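# Press two potentiometer knobs down onto their collars

## Task

On the circuit board, two potentiometer knobs sit raised. Press each one down until it rests on its own potentiometer's collar. Neither potentiometer may be forced out of the board, or the task fails. Both knobs must stay seated on their own after the robot stops touching them. When finished, release and move the grippers away.

## Robot and tools

ROBOT. Two Doosan M1013 arms, left_arm and right_arm, each with a Robotiq 2F-140 two-finger gripper. left_arm's base sits at (+0.011, +0.528, 0) m and right_arm's at (+0.061, -0.530, 0) m, each turned slightly about z. The shared scene frame has its origin on the table top midway between the arms, +x pointing out over the table, +z up, and left_arm on the +y side. The arm names do not indicate sides of any image.

ROW LAYOUT. Every command row has 18 numbers, each between -1 and 1, always covering both arms: first left_arm's 9, then right_arm's 9. Each arm's 9 are six joint numbers followed by gripper position, force_limit and speed. The joint order is fixed: wrist pitch (joint_5), forearm roll (joint_4), wrist roll (joint_6), shoulder (joint_2), elbow (joint_3), waist (joint_1). Result lists by joint use the same order.

JOINT NUMBERS are offsets, not poses. A value of 1.0 equals 1.398 rad for waist and shoulder, 2.097 rad for elbow, and 2.622 rad for forearm roll, wrist pitch and wrist roll; a value of 0 means stay put. In execute_actions they are measured from each arm's angles when that action begins (not from the previous row). In move they are measured from the Joint positions in the latest result that printed them. Stated joint ranges: elbow -2.792 to 2.792 rad, all others -6.283 to 6.283 rad. Asking more than 0.010 rad past a range end gets the action rejected for both arms; a bad first action rejects the whole call. A line "joint sent to its limit" means a joint was clipped at its end.

GRIPPER NUMBERS are absolute settings. position: +1 fully open (140 mm), about -0.8 pads touching, -1 close until blocked. force_limit: -1 about 14 N, 0 about 60 N, +1 about 107 N. speed: -1 about 30 mm/s, 0 about 140, +1 about 250. To keep a gripper unchanged, repeat its previous three numbers; a 0 is itself a setting. The fingers point along the gripper's +z and close along its y. end_effector_position is the point between closed pads; fingertips extend about 33 mm past it when closed and 9 mm when open, and closing pushes them about 24 mm further out, so leave clearance above surfaces.

TOOLS.
execute_actions(actions): a list of actions run in sequence. Each action is a table of up to 15 rows, one row per 1/30 s step; a shorter table repeats its final row to fill 15 steps. An empty list just returns the current state and images.
move(target, speed, blocking): target is one 18-number row; joints travel along synchronized paths toward it, so grippers trace curves. speed is the top rate in rad/s of the joint with the longest way to go, 0.01 to 2, default 0.5. Paths last 0.5 to 10 s and ignore obstacles and the other arm. Gripper numbers are applied at the start. With blocking=false you get a result after 0.5 s while it runs; check with wait(0), and use wait or stop before sending new rows or moves. The result adds a move: line giving the ending (done, off_target, moving, held, fault), limits=held or limits=none, and each arm's joint farthest from its target.
wait(seconds): 0 to 10; the robot keeps its last command and a running move continues.
stop(): brakes a running move; fingers keep going.
zoom_image(camera, region): camera is cam_high, cam_low, cam_left_wrist or cam_right_wrist; region [x0, y0, x1, y1] in pixels, at most 504 by 504. cam_high and cam_low are 896x504; the wrist cameras are 616x616 fisheye.
show_instructions(): shows the reference pages. read_manual(section): licence texts, section "licences". finished_scene(scene): ends the scene by number; irreversible.

MOTION LIMITS. Joint targets may lead the measured angles only by a bounded amount (0.456 rad waist/shoulder, 0.683 elbow, 0.854 wrist joints), and targets that would shift a gripper more than 70 mm from where it is are scaled back, so large changes need several actions. An unfinished motion may need to be commanded again. The robot keeps holding its last command while you think.

RESULTS. The state line gives each gripper's position (m) and quat_wxyz, plus linear and angular velocity, in the scene frame; printed positions can be somewhat off at long reach. Joint positions, Joint velocities and Joint targets are in rad and rad/s per arm. Joint torques and Flange force (outside force on the gripper, noisy; "no reading" when unavailable) help detect contact. object_status: 0 moving, 1 blocked while opening, 2 blocked while closing (a grip), 3 reached the target or pads met. position_measured runs from 3 (open) to 230 (closed) in counts. "joint command not followed" means a clearance check altered some targets. MOTOR HOT warns of overheating; OVER-TEMPERATURE FAULT means brakes were set.

WHAT TO AVOID. The arms are stiff: pressing a target even slightly beyond contact, or hitting quickly, can trigger a fault. A torque at a joint's load limit (waist and shoulder 306, elbow 144, wrist joints 40.5 N m) or an outside force of 144 N halts that arm for 10 s. So press the knobs gently and slowly, only as far as needed, without forcing the potentiometers out of the board. Keep the arms from striking or pushing each other, and knock nothing off the table. Occasional disturbances may nudge parts.

Each tool is called after "Call:" in YAML: its name, and indented under it one key for each argument.

Reference images:

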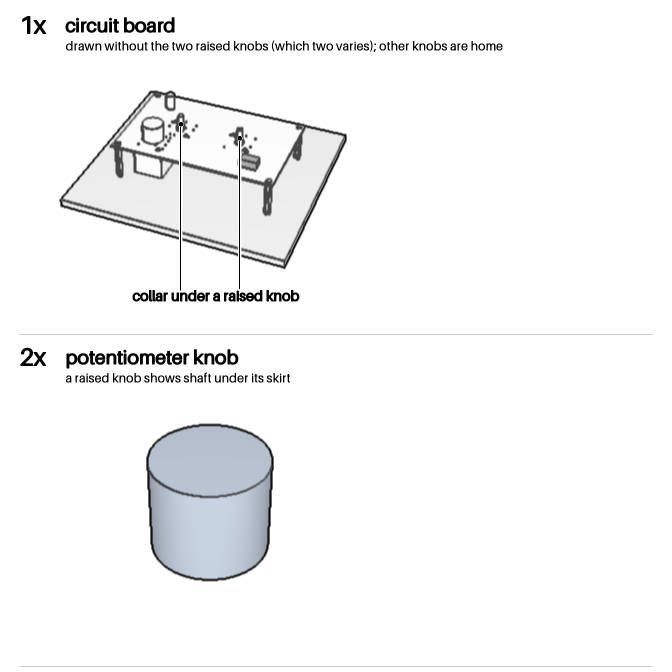

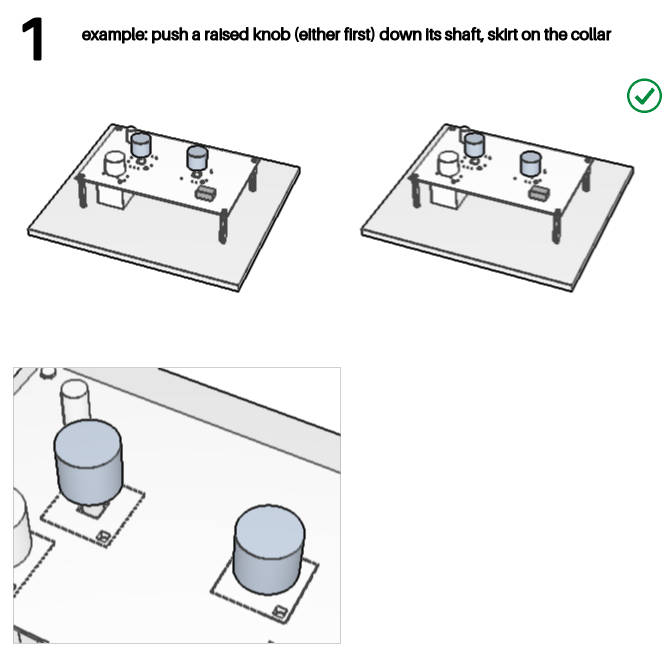

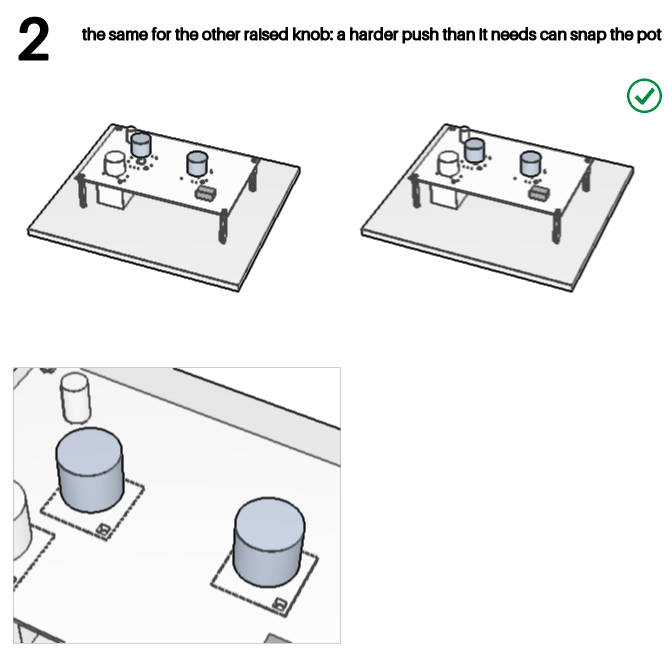

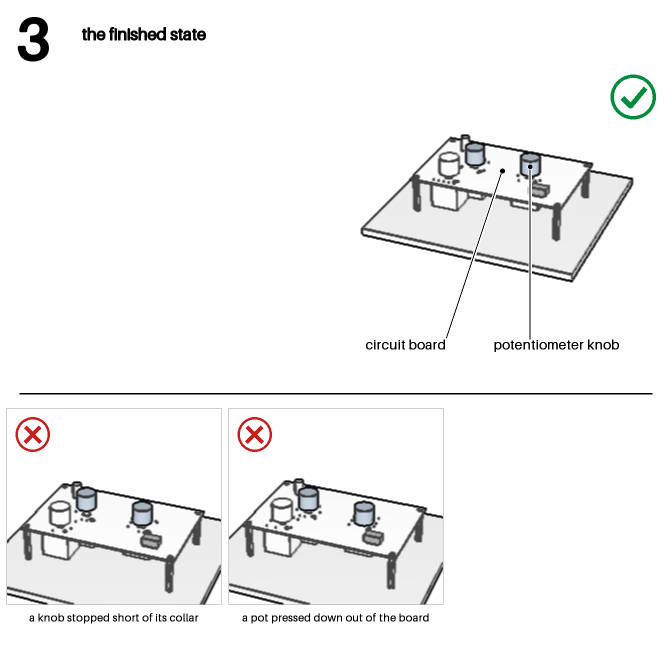

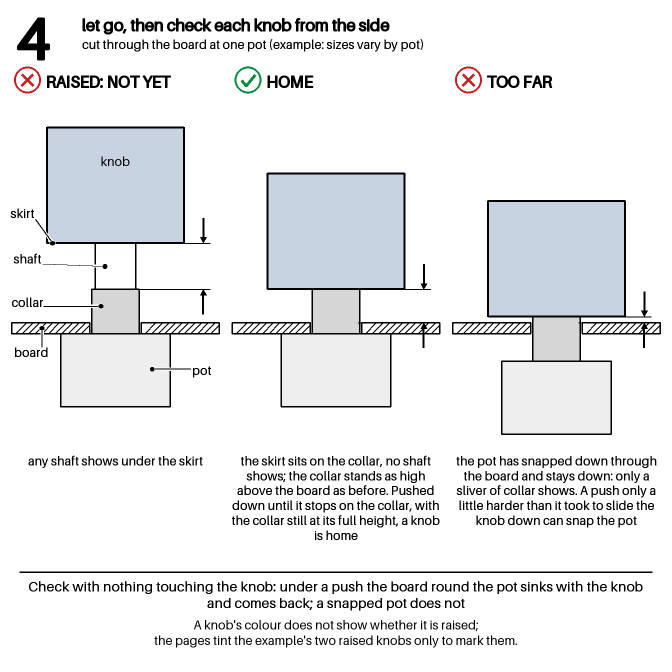

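## Session

Call:
execute_actions:
  actions: []

Scene clock: 0.00 s.
left_arm: end_effector_position=(+0.5576, +0.7087, +0.1461) position_measured=3 object_status=3 end_effector_quat_wxyz=(-0.322, -0.185, +0.897, -0.240) end_effector_velocity=(-0.001, -0.001, -0.001) end_effector_angular_velocity=(-0.000, +0.000, -0.000) | right_arm: end_effector_position=(+0.8760, -0.0693, +0.3971) position_measured=3 object_status=3 end_effector_quat_wxyz=(+0.401, +0.408, +0.755, -0.320) end_effector_velocity=(+0.000, -0.000, +0.000) end_effector_angular_velocity=(-0.001, -0.001, +0.000)
Joint names: [wrist pitch, forearm roll, wrist roll, shoulder, elbow, waist]
Joint positions: left_arm=[ 1.764 -0.307 -1.484  0.56   1.592  0.62 ] | right_arm=[ 1.877 -1.037  0.038  0.82   0.789  0.928]
Joint velocities: left_arm=[-0.001 -0.     0.    -0.     0.002 -0.   ] | right_arm=[ 0.    -0.001 -0.     0.    -0.     0.   ]
Joint torques (N m, as the joint torque sensors report them, + toward a larger angle): no reading
Flange force (N, the push that the arm receives, along the gripper's own x y z axes): no reading
Joint targets: left_arm=[1.764 -0.307 -1.484 0.560 1.592 0.620] | right_arm=[1.877 -1.037 0.038 0.820 0.789 0.928]

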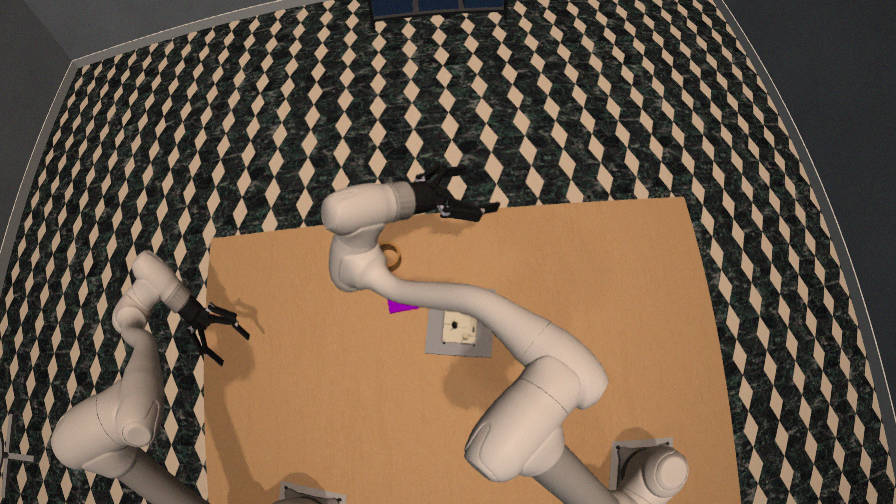

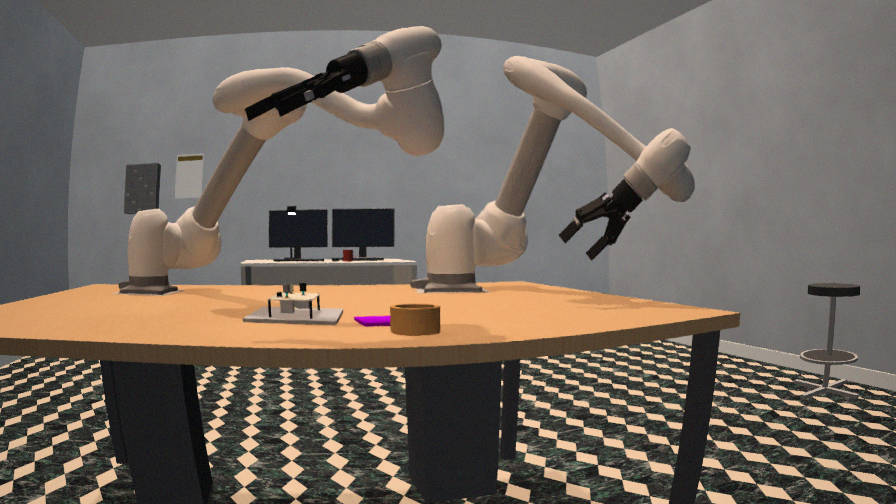

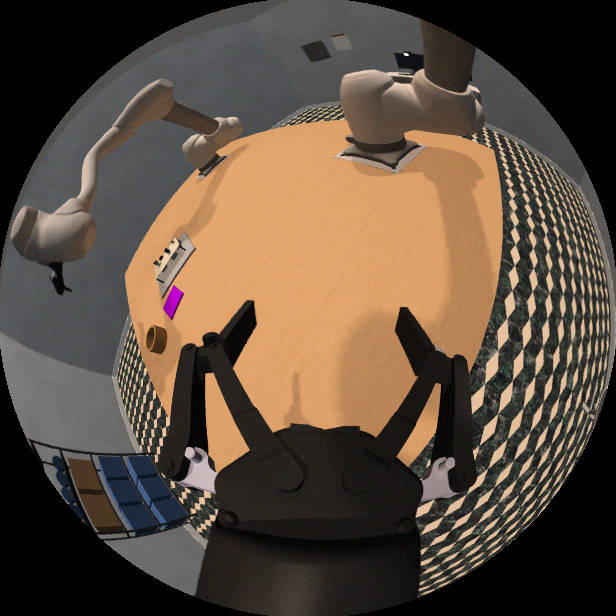

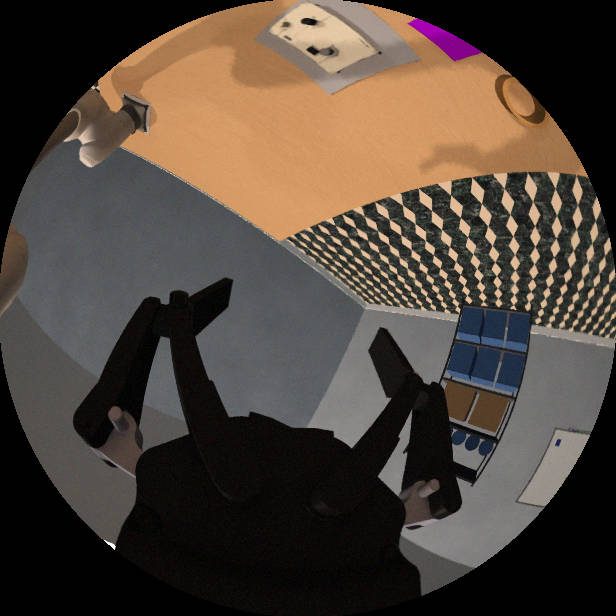

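Call:
zoom_image:
  camera: "cam_low"
  region: [230, 270, 360, 340]

Call:
zoom_image:
  camera: "cam_high"
  region: [400, 290, 520, 370]

Call:
zoom_image:
  camera: "cam_right_wrist"
  region: [240, 0, 440, 110]

Region (230, 270, 360, 340) of cam_low's 896x504 image, scaled by 3.877, with more detail than that image has; it fills the top 271 rows of this view, and the rest is white.

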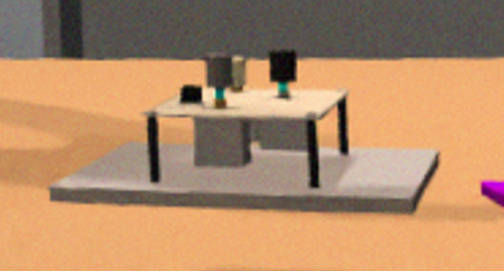

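Region (400, 290, 520, 370) of cam_high's 896x504 image, scaled by 4.200, with more detail than that image has.

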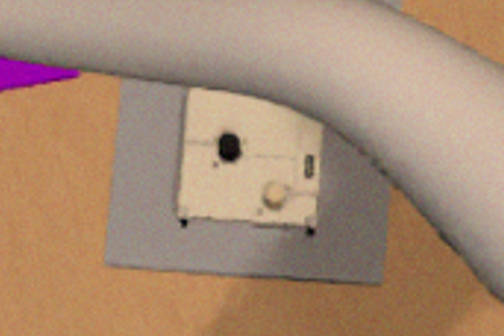

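Region (240, 0, 440, 110) of cam_right_wrist's 616x616 image, scaled by 2.520, with more detail than that image has; it fills the top 277 rows of this view, and the rest is white.

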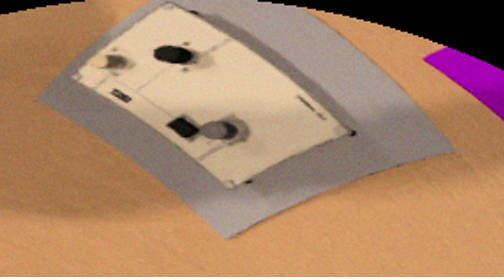

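Call:
move:
  target: [0,0,0,0,0,0,1,0,0,-0.2490,0.3955,-0.0145,-0.2969,0.3450,-0.0544,1,0,0]
  speed: 1.0

Scene clock: 5.97 s.
left_arm: end_effector_position=(+0.5576, +0.7087, +0.1461) position_measured=3 object_status=3 end_effector_quat_wxyz=(-0.322, -0.185, +0.897, -0.240) end_effector_velocity=(-0.001, +0.000, -0.000) end_effector_angular_velocity=(-0.000, +0.001, +0.001) | right_arm: end_effector_position=(+0.6298, -0.0098, +0.2003) position_measured=3 object_status=3 end_effector_quat_wxyz=(+0.000, +0.424, +0.906, +0.000) end_effector_velocity=(-0.000, +0.000, +0.000) end_effector_angular_velocity=(+0.002, -0.000, -0.002)
Joint names: [wrist pitch, forearm roll, wrist roll, shoulder, elbow, waist]
Joint positions: left_arm=[ 1.764 -0.307 -1.484  0.56   1.592  0.62 ] | right_arm=[ 1.224  0.    -0.     0.405  1.512  0.852]
Joint velocities: left_arm=[-0.    -0.    -0.    -0.     0.001  0.001] | right_arm=[-0.001  0.001  0.002 -0.001  0.    -0.   ]
Joint torques (N m, as the joint torque sensors report them, + toward a larger angle): left_arm=[  1.75   2.43   0.01 -83.64 -29.73  -0.4 ] | right_arm=[ -0.02   4.51  -0.36 -81.17 -39.28   2.7 ]
Flange force (N, the push that the arm receives, along the gripper's own x y z axes): left_arm=[2.5 -0.6 -4.1] | right_arm=[-3.0 1.8 0.6]
Joint targets: left_arm=[1.764 -0.307 -1.484 0.560 1.592 0.620] | right_arm=[1.224 0.000 -0.000 0.405 1.512 0.852]
move: done; limits=none; left_arm: farthest joint: the waist, 0.000 radians from its target (0.000 radians at the start); right_arm: farthest joint: the waist, 0.000 radians from its target (0.076 radians at the start)
camera_calibration (this result's frames):
cam_left_wrist: T_world_to_cam=[[-0.570926, 0.7306, -0.374523, -0.117245], [0.819002, 0.475003, -0.321882, -0.736755], [-0.057268, -0.490506, -0.869554, 0.683676], [0, 0, 0, 1]] pos_world=[0.575618, 0.770967, 0.313434]
cam_right_wrist: T_world_to_cam=[[0.517498, 0.855282, -0.0262534, -0.321262], [0.817538, -0.485136, 0.310283, -0.566042], [0.252643, -0.182034, -0.950282, 0.197358], [0, 0, 0, 1]] pos_world=[0.579151, 0.0360881, 0.354745]

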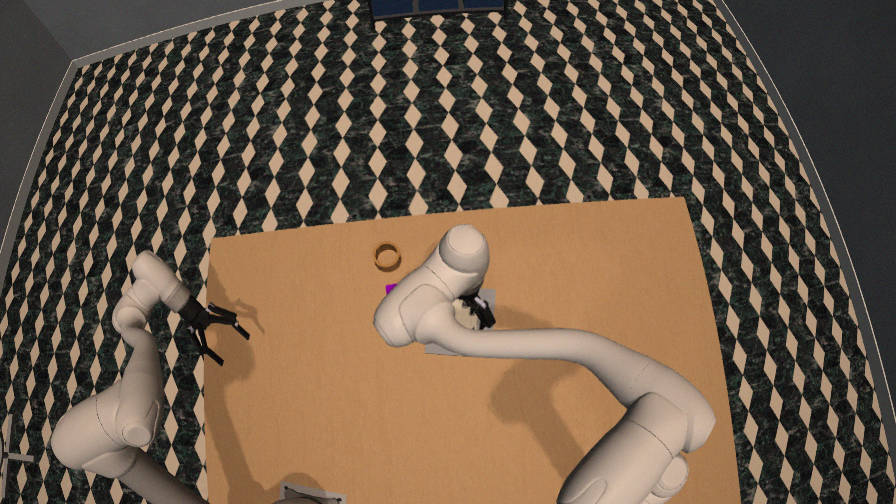

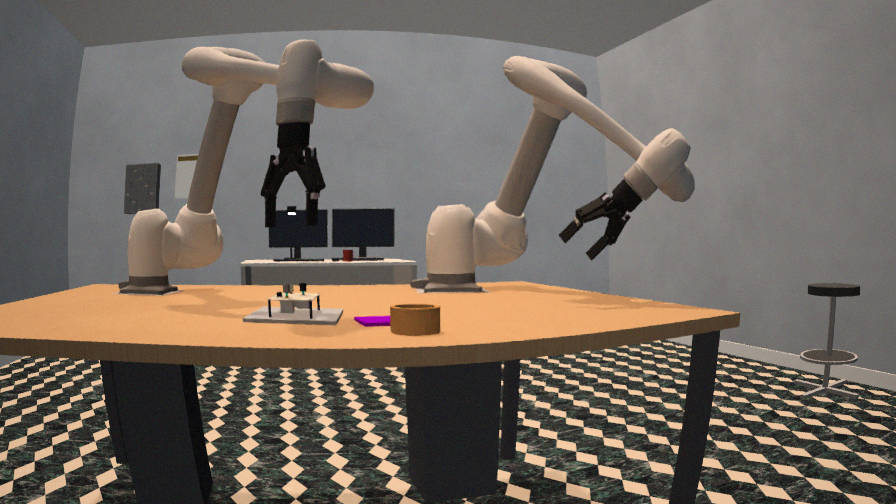

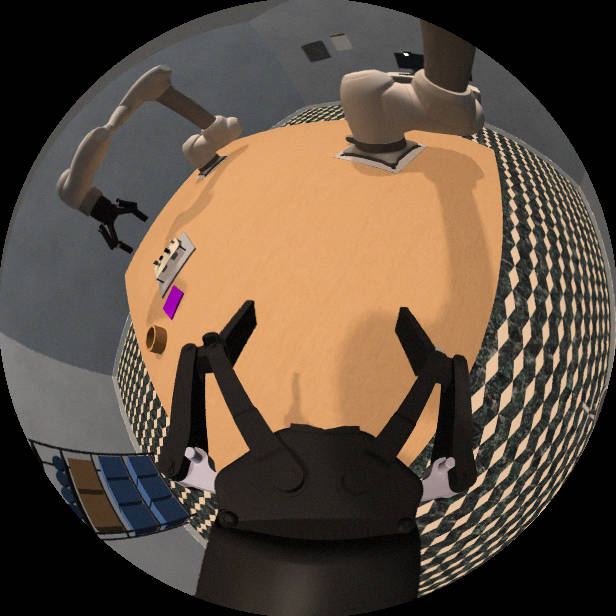

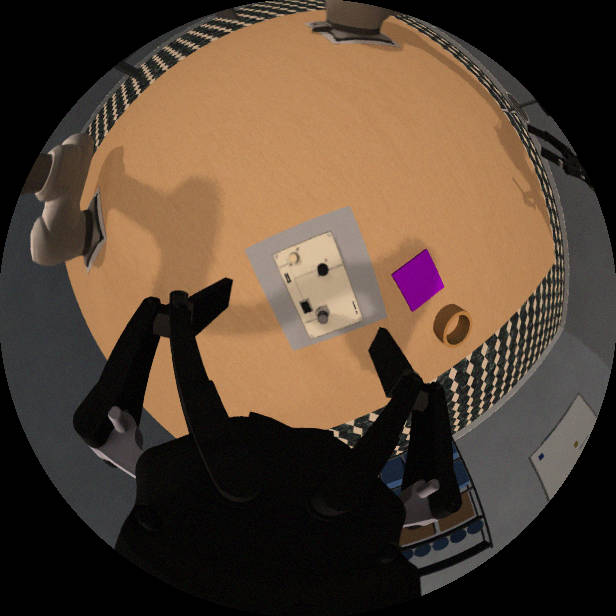

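Call:
zoom_image:
  camera: "cam_right_wrist"
  region: [220, 190, 420, 370]

Call:
zoom_image:
  camera: "cam_low"
  region: [240, 200, 360, 330]

Region (220, 190, 420, 370) of cam_right_wrist's 616x616 image, scaled by 2.520, with more detail than that image has; it fills the top 454 rows of this view, and the rest is white.

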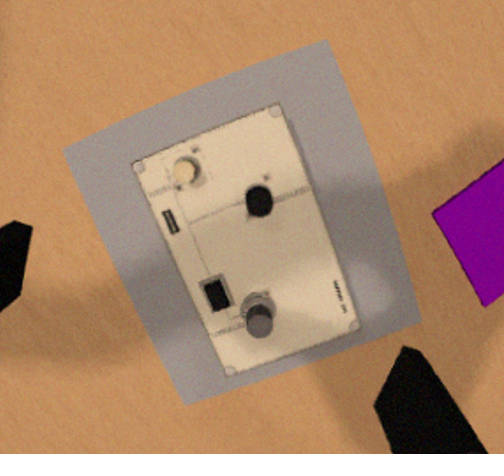

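Region (240, 200, 360, 330) of cam_low's 896x504 image, scaled by 3.877, with more detail than that image has; it fills the left 465 columns of this view, and the rest is white.

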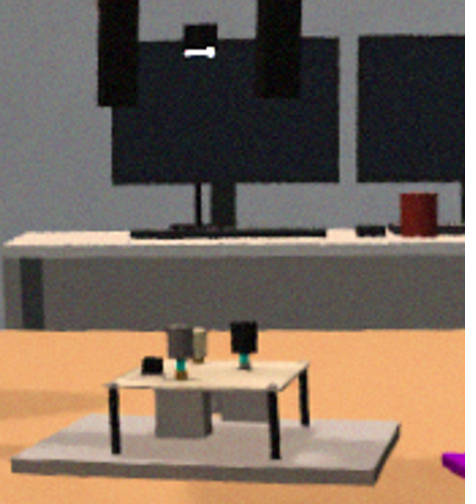

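Call:
move:
  target: [0,0,0,0,0,0,1,0,0,-0.0359,0,0,0.0695,-0.0012,-0.0340,-0.29,0,1]
  speed: 0.3

Call:
zoom_image:
  camera: "cam_right_wrist"
  region: [200, 200, 440, 420]

Call:
zoom_image:
  camera: "cam_low"
  region: [240, 240, 360, 330]

Scene clock: 9.53 s.
left_arm: end_effector_position=(+0.5576, +0.7087, +0.1461) position_measured=3 object_status=3 end_effector_quat_wxyz=(-0.322, -0.185, +0.897, -0.240) end_effector_velocity=(-0.000, -0.000, -0.000) end_effector_angular_velocity=(-0.001, +0.001, -0.000) | right_arm: end_effector_position=(+0.6807, -0.0171, +0.1252) position_measured=165 object_status=3 end_effector_quat_wxyz=(+0.000, +0.445, +0.896, +0.000) end_effector_velocity=(+0.000, -0.000, -0.001) end_effector_angular_velocity=(-0.000, +0.000, -0.001)
Joint names: [wrist pitch, forearm roll, wrist roll, shoulder, elbow, waist]
Joint positions: left_arm=[ 1.764 -0.307 -1.484  0.56   1.592  0.62 ] | right_arm=[ 1.13   0.    -0.     0.502  1.51   0.805]
Joint velocities: left_arm=[ 0.001 -0.    -0.     0.     0.001 -0.   ] | right_arm=[-0.001  0.     0.     0.001  0.001 -0.   ]
Joint torques (N m, as the joint torque sensors report them, + toward a larger angle): left_arm=[  1.68   2.37   0.1  -84.47 -29.25  -0.6 ] | right_arm=[ -0.42   4.01  -0.04 -91.88 -38.41   2.14]
Flange force (N, the push that the arm receives, along the gripper's own x y z axes): left_arm=[0.6 -0.8 -5.6] | right_arm=[-2.3 5.0 3.0]
Joint targets: left_arm=[1.764 -0.307 -1.484 0.560 1.592 0.620] | right_arm=[1.130 0.000 -0.000 0.502 1.510 0.805]
move: done; limits=none; left_arm: farthest joint: the waist, 0.000 radians from its target (0.000 radians at the start); right_arm: farthest joint: the waist, 0.000 radians from its target (0.048 radians at the start)
camera_calibration (this result's frames):
cam_left_wrist: T_world_to_cam=[[-0.570926, 0.7306, -0.374522, -0.117245], [0.819002, 0.475003, -0.321882, -0.736755], [-0.0572678, -0.490505, -0.869554, 0.683675], [0, 0, 0, 1]] pos_world=[0.575618, 0.770967, 0.313434]
cam_right_wrist: T_world_to_cam=[[0.557502, 0.829746, -0.0266791, -0.370966], [0.7937, -0.523311, 0.310138, -0.572287], [0.243375, -0.194078, -0.950317, 0.117912], [0, 0, 0, 1]] pos_world=[0.632342, 0.0312072, 0.279645]

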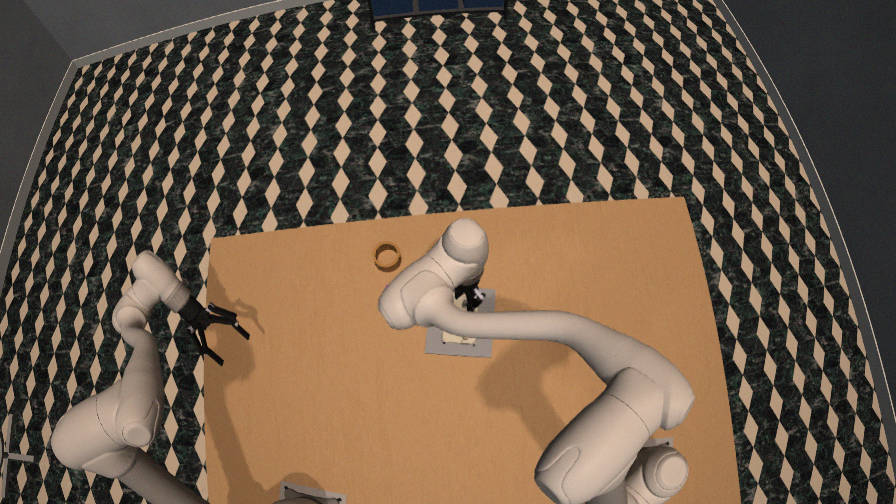

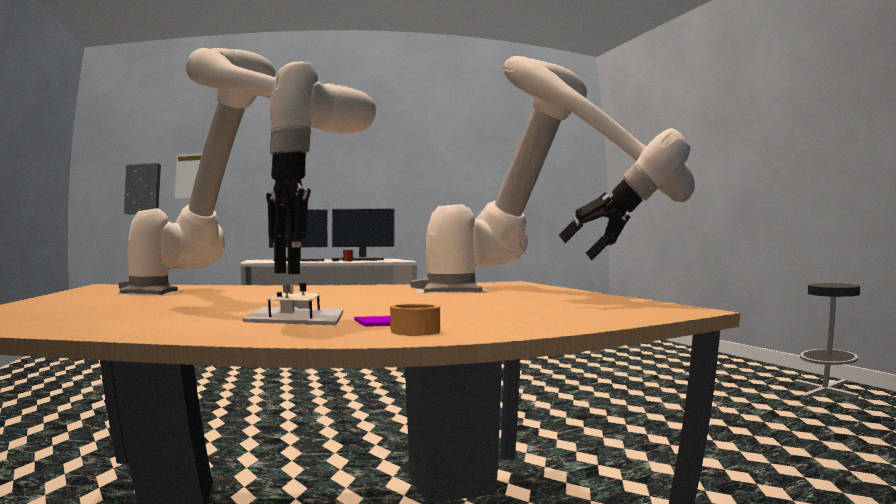

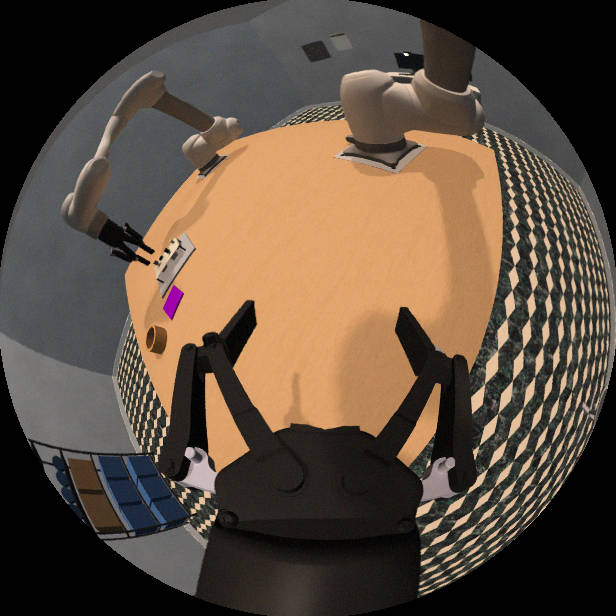

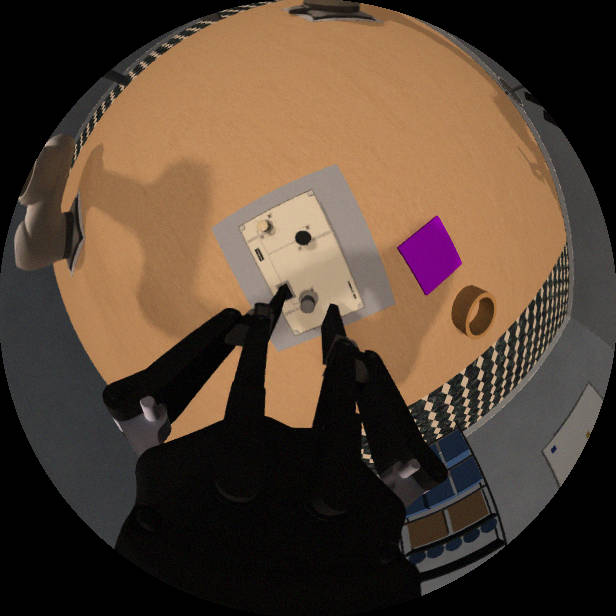

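Region (200, 200, 440, 420) of cam_right_wrist's 616x616 image, scaled by 2.100, with more detail than that image has; it fills the top 462 rows of this view, and the rest is white.

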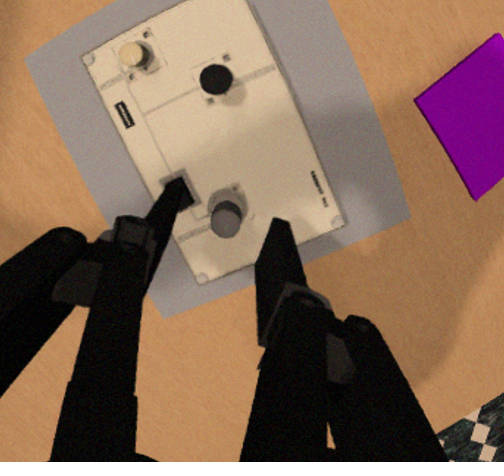

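Region (240, 240, 360, 330) of cam_low's 896x504 image, scaled by 4.200, with more detail than that image has; it fills the top 378 rows of this view, and the rest is white.

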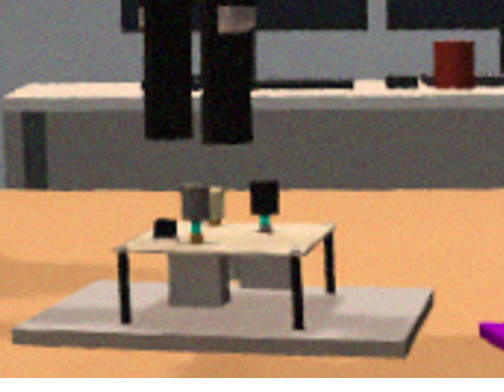

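Call:
move:
  target: [0,0,0,0,0,0,1,0,0,-0.01012,0,0,0.00865,0.00688,0,-1,0,1]
  speed: 0.03

Call:
zoom_image:
  camera: "cam_low"
  region: [250, 250, 340, 320]

Call:
zoom_image:
  camera: "cam_right_wrist"
  region: [200, 200, 440, 420]

Scene clock: 12.57 s.
left_arm: end_effector_position=(+0.5576, +0.7087, +0.1461) position_measured=3 object_status=3 end_effector_quat_wxyz=(-0.322, -0.185, +0.897, -0.240) end_effector_velocity=(+0.000, +0.000, +0.000) end_effector_angular_velocity=(+0.000, -0.000, +0.000) | right_arm: end_effector_position=(+0.6808, -0.0171, +0.1083) position_measured=233 object_status=3 end_effector_quat_wxyz=(+0.000, +0.445, +0.896, +0.000) end_effector_velocity=(+0.000, -0.000, -0.001) end_effector_angular_velocity=(-0.000, -0.000, -0.001)
Joint names: [wrist pitch, forearm roll, wrist roll, shoulder, elbow, waist]
Joint positions: left_arm=[ 1.764 -0.307 -1.484  0.56   1.592  0.62 ] | right_arm=[ 1.104  0.    -0.     0.514  1.524  0.805]
Joint velocities: left_arm=[-0.  0. -0. -0.  0. -0.] | right_arm=[-0.001 -0.     0.001  0.001  0.001  0.   ]
Joint torques (N m, as the joint torque sensors report them, + toward a larger angle): left_arm=[  1.65   2.47  -0.09 -85.   -29.59  -1.5 ] | right_arm=[ -0.19   4.16   0.04 -91.84 -37.04   3.47]
Flange force (N, the push that the arm receives, along the gripper's own x y z axes): left_arm=[0.7 1.0 -5.5] | right_arm=[-4.1 5.9 2.3]
Joint targets: left_arm=[1.764 -0.307 -1.484 0.560 1.592 0.620] | right_arm=[1.104 0.000 -0.000 0.514 1.524 0.805]
move: done; limits=none; left_arm: farthest joint: the waist, 0.000 radians from its target (0.000 radians at the start); right_arm: farthest joint: the waist, 0.000 radians from its target (0.000 radians at the start)
camera_calibration (this result's frames):
cam_left_wrist: T_world_to_cam=[[-0.570926, 0.7306, -0.374522, -0.117245], [0.819002, 0.475003, -0.321882, -0.736755], [-0.0572679, -0.490505, -0.869554, 0.683675], [0, 0, 0, 1]] pos_world=[0.575618, 0.770967, 0.313434]
cam_right_wrist: T_world_to_cam=[[0.557543, 0.82972, -0.0266621, -0.371491], [0.79367, -0.523352, 0.310146, -0.567082], [0.243381, -0.194081, -0.950315, 0.101829], [0, 0, 0, 1]] pos_world=[0.632415, 0.0312133, 0.262743]

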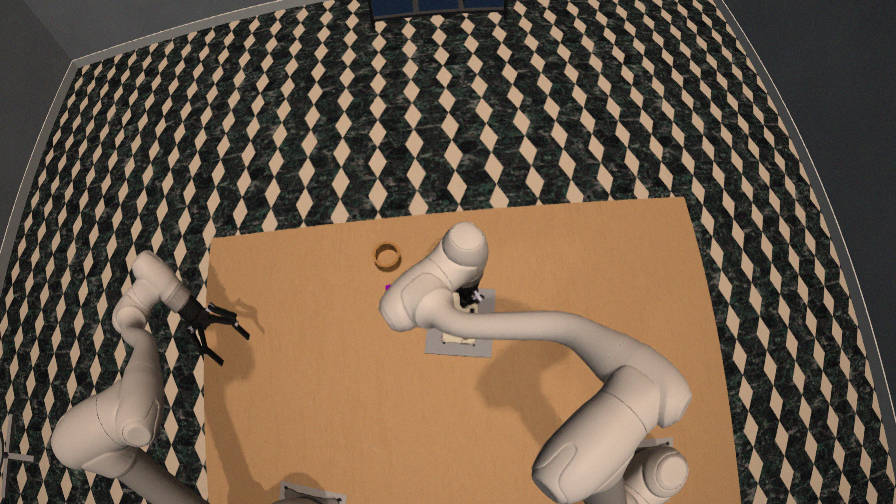

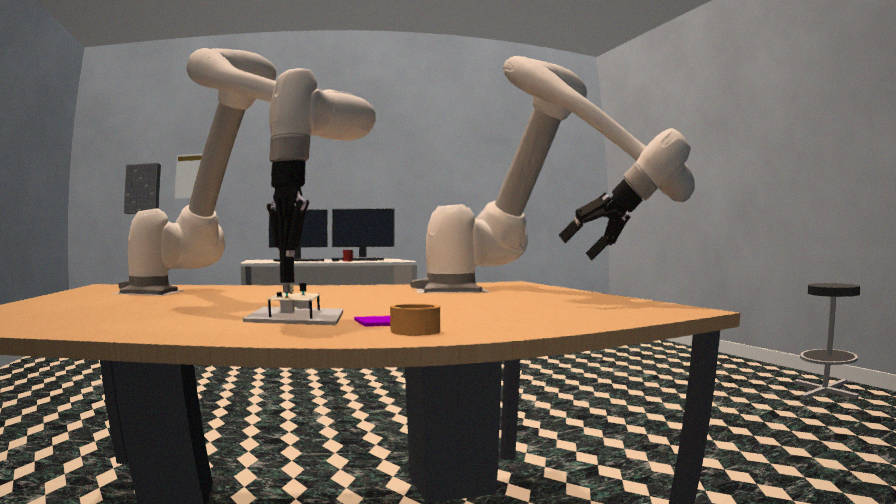

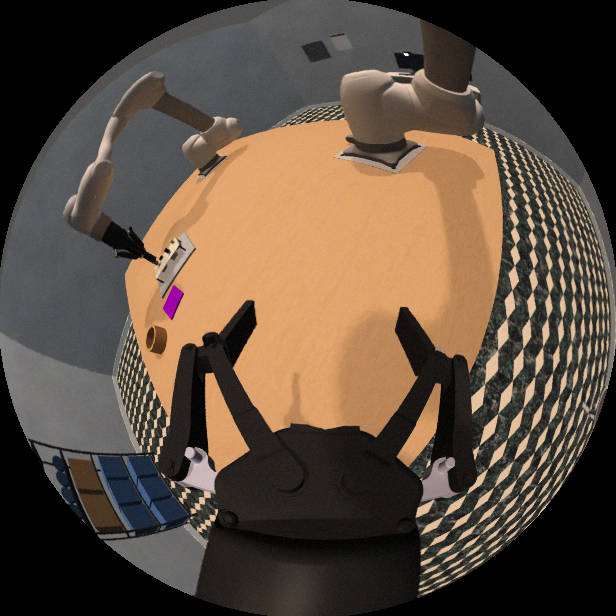

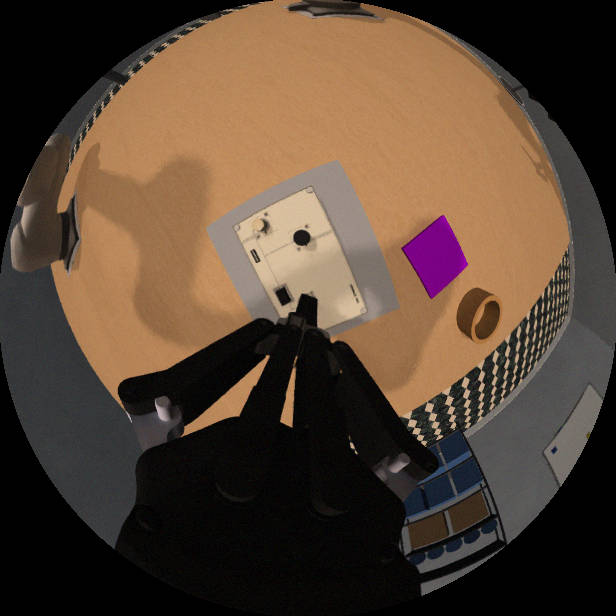

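Region (250, 250, 340, 320) of cam_low's 896x504 image, scaled by 5.600, with more detail than that image has.

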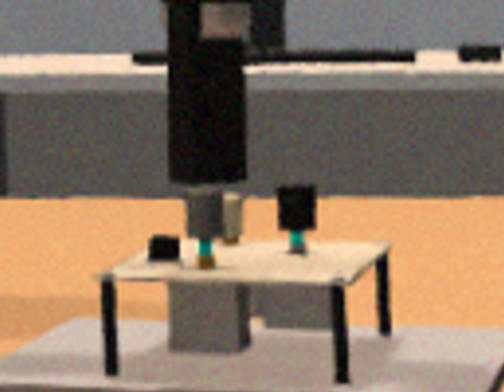

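Region (200, 200, 440, 420) of cam_right_wrist's 616x616 image, scaled by 2.100, with more detail than that image has; it fills the top 462 rows of this view, and the rest is white.

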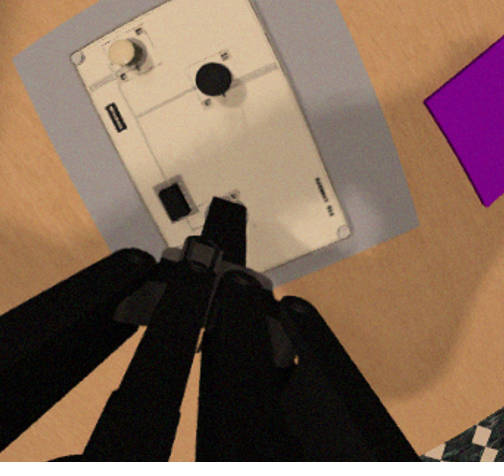

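Call:
move:
  target: [0,0,0,0,0,0,1,0,0,-0.001785,0,0,0.00156,0.00119,0,-1,0,1]
  speed: 0.01

Call:
zoom_image:
  camera: "cam_low"
  region: [250, 250, 340, 320]

Scene clock: 13.50 s.
left_arm: end_effector_position=(+0.5576, +0.7087, +0.1461) position_measured=3 object_status=3 end_effector_quat_wxyz=(-0.322, -0.185, +0.897, -0.240) end_effector_velocity=(+0.000, -0.001, -0.000) end_effector_angular_velocity=(-0.000, -0.001, -0.001) | right_arm: end_effector_position=(+0.6808, -0.0171, +0.1053) position_measured=233 object_status=3 end_effector_quat_wxyz=(+0.000, +0.445, +0.896, +0.000) end_effector_velocity=(+0.000, -0.000, -0.000) end_effector_angular_velocity=(-0.000, -0.001, +0.001)
Joint names: [wrist pitch, forearm roll, wrist roll, shoulder, elbow, waist]
Joint positions: left_arm=[ 1.764 -0.307 -1.484  0.56   1.592  0.62 ] | right_arm=[ 1.099  0.    -0.     0.516  1.527  0.805]
Joint velocities: left_arm=[-0.001  0.     0.001  0.     0.    -0.001] | right_arm=[-0.001 -0.    -0.     0.     0.    -0.   ]
Joint torques (N m, as the joint torque sensors report them, + toward a larger angle): left_arm=[  1.77   2.31   0.11 -83.99 -29.72  -0.65] | right_arm=[ -0.01   4.06   0.24 -92.09 -37.35   3.12]
Flange force (N, the push that the arm receives, along the gripper's own x y z axes): left_arm=[2.0 -0.6 -4.7] | right_arm=[-4.0 5.1 2.9]
Joint targets: left_arm=[1.764 -0.307 -1.484 0.560 1.592 0.620] | right_arm=[1.099 0.000 -0.000 0.516 1.527 0.805]
move: done; limits=none; left_arm: farthest joint: the waist, 0.000 radians from its target (0.000 radians at the start); right_arm: farthest joint: the waist, 0.000 radians from its target (0.000 radians at the start)
camera_calibration (this result's frames):
cam_left_wrist: T_world_to_cam=[[-0.570926, 0.7306, -0.374522, -0.117245], [0.819002, 0.475003, -0.321882, -0.736755], [-0.0572678, -0.490505, -0.869554, 0.683675], [0, 0, 0, 1]] pos_world=[0.575618, 0.770967, 0.313434]
cam_right_wrist: T_world_to_cam=[[0.557543, 0.82972, -0.0266576, -0.371568], [0.793669, -0.523353, 0.310148, -0.566161], [0.243384, -0.194078, -0.950315, 0.0990101], [0, 0, 0, 1]] pos_world=[0.632412, 0.0312107, 0.259779]

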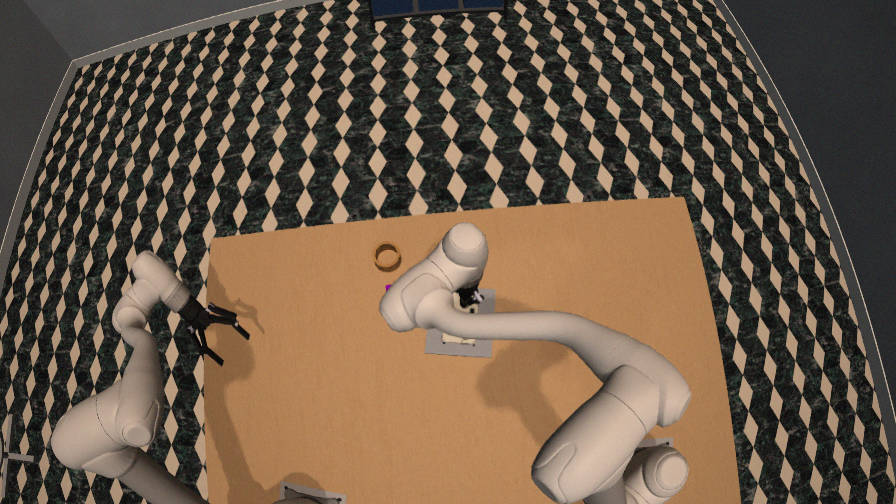

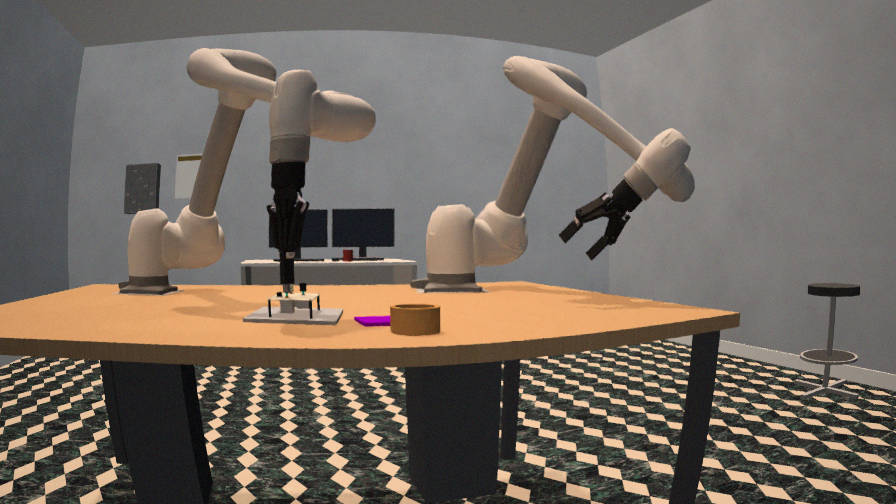

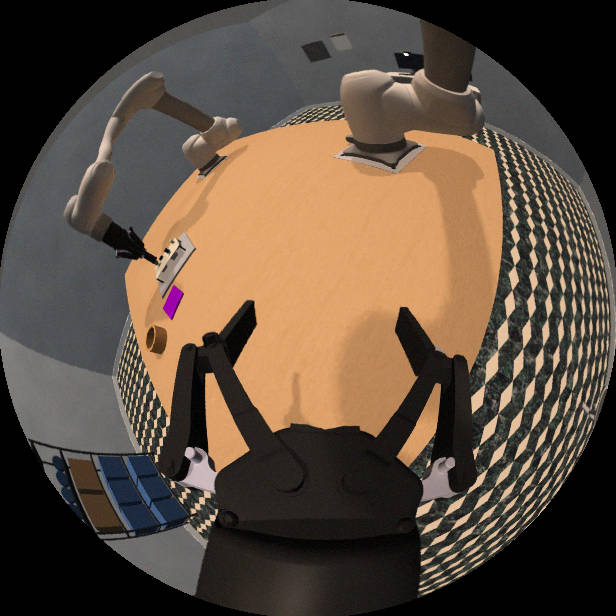

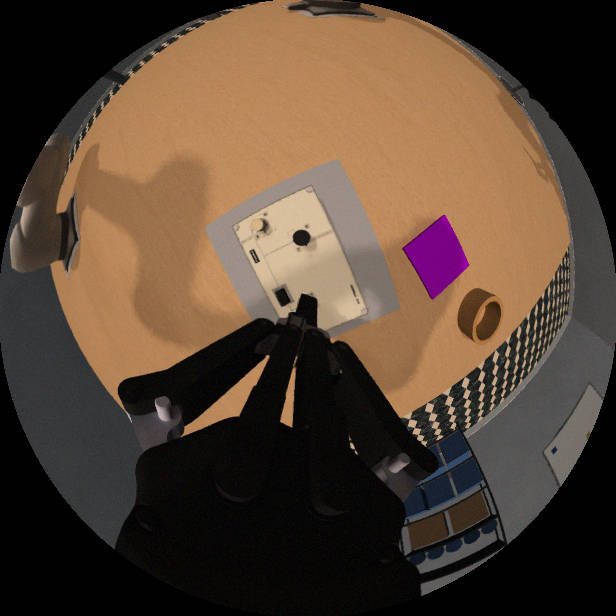

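Region (250, 250, 340, 320) of cam_low's 896x504 image, scaled by 5.600, with more detail than that image has.

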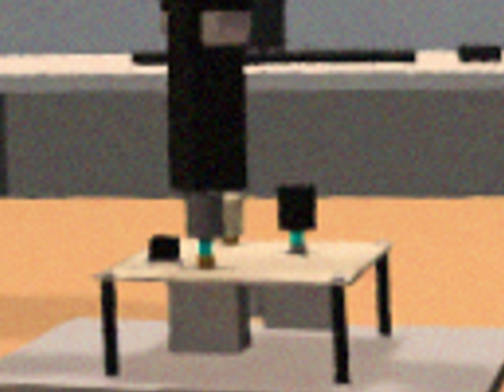

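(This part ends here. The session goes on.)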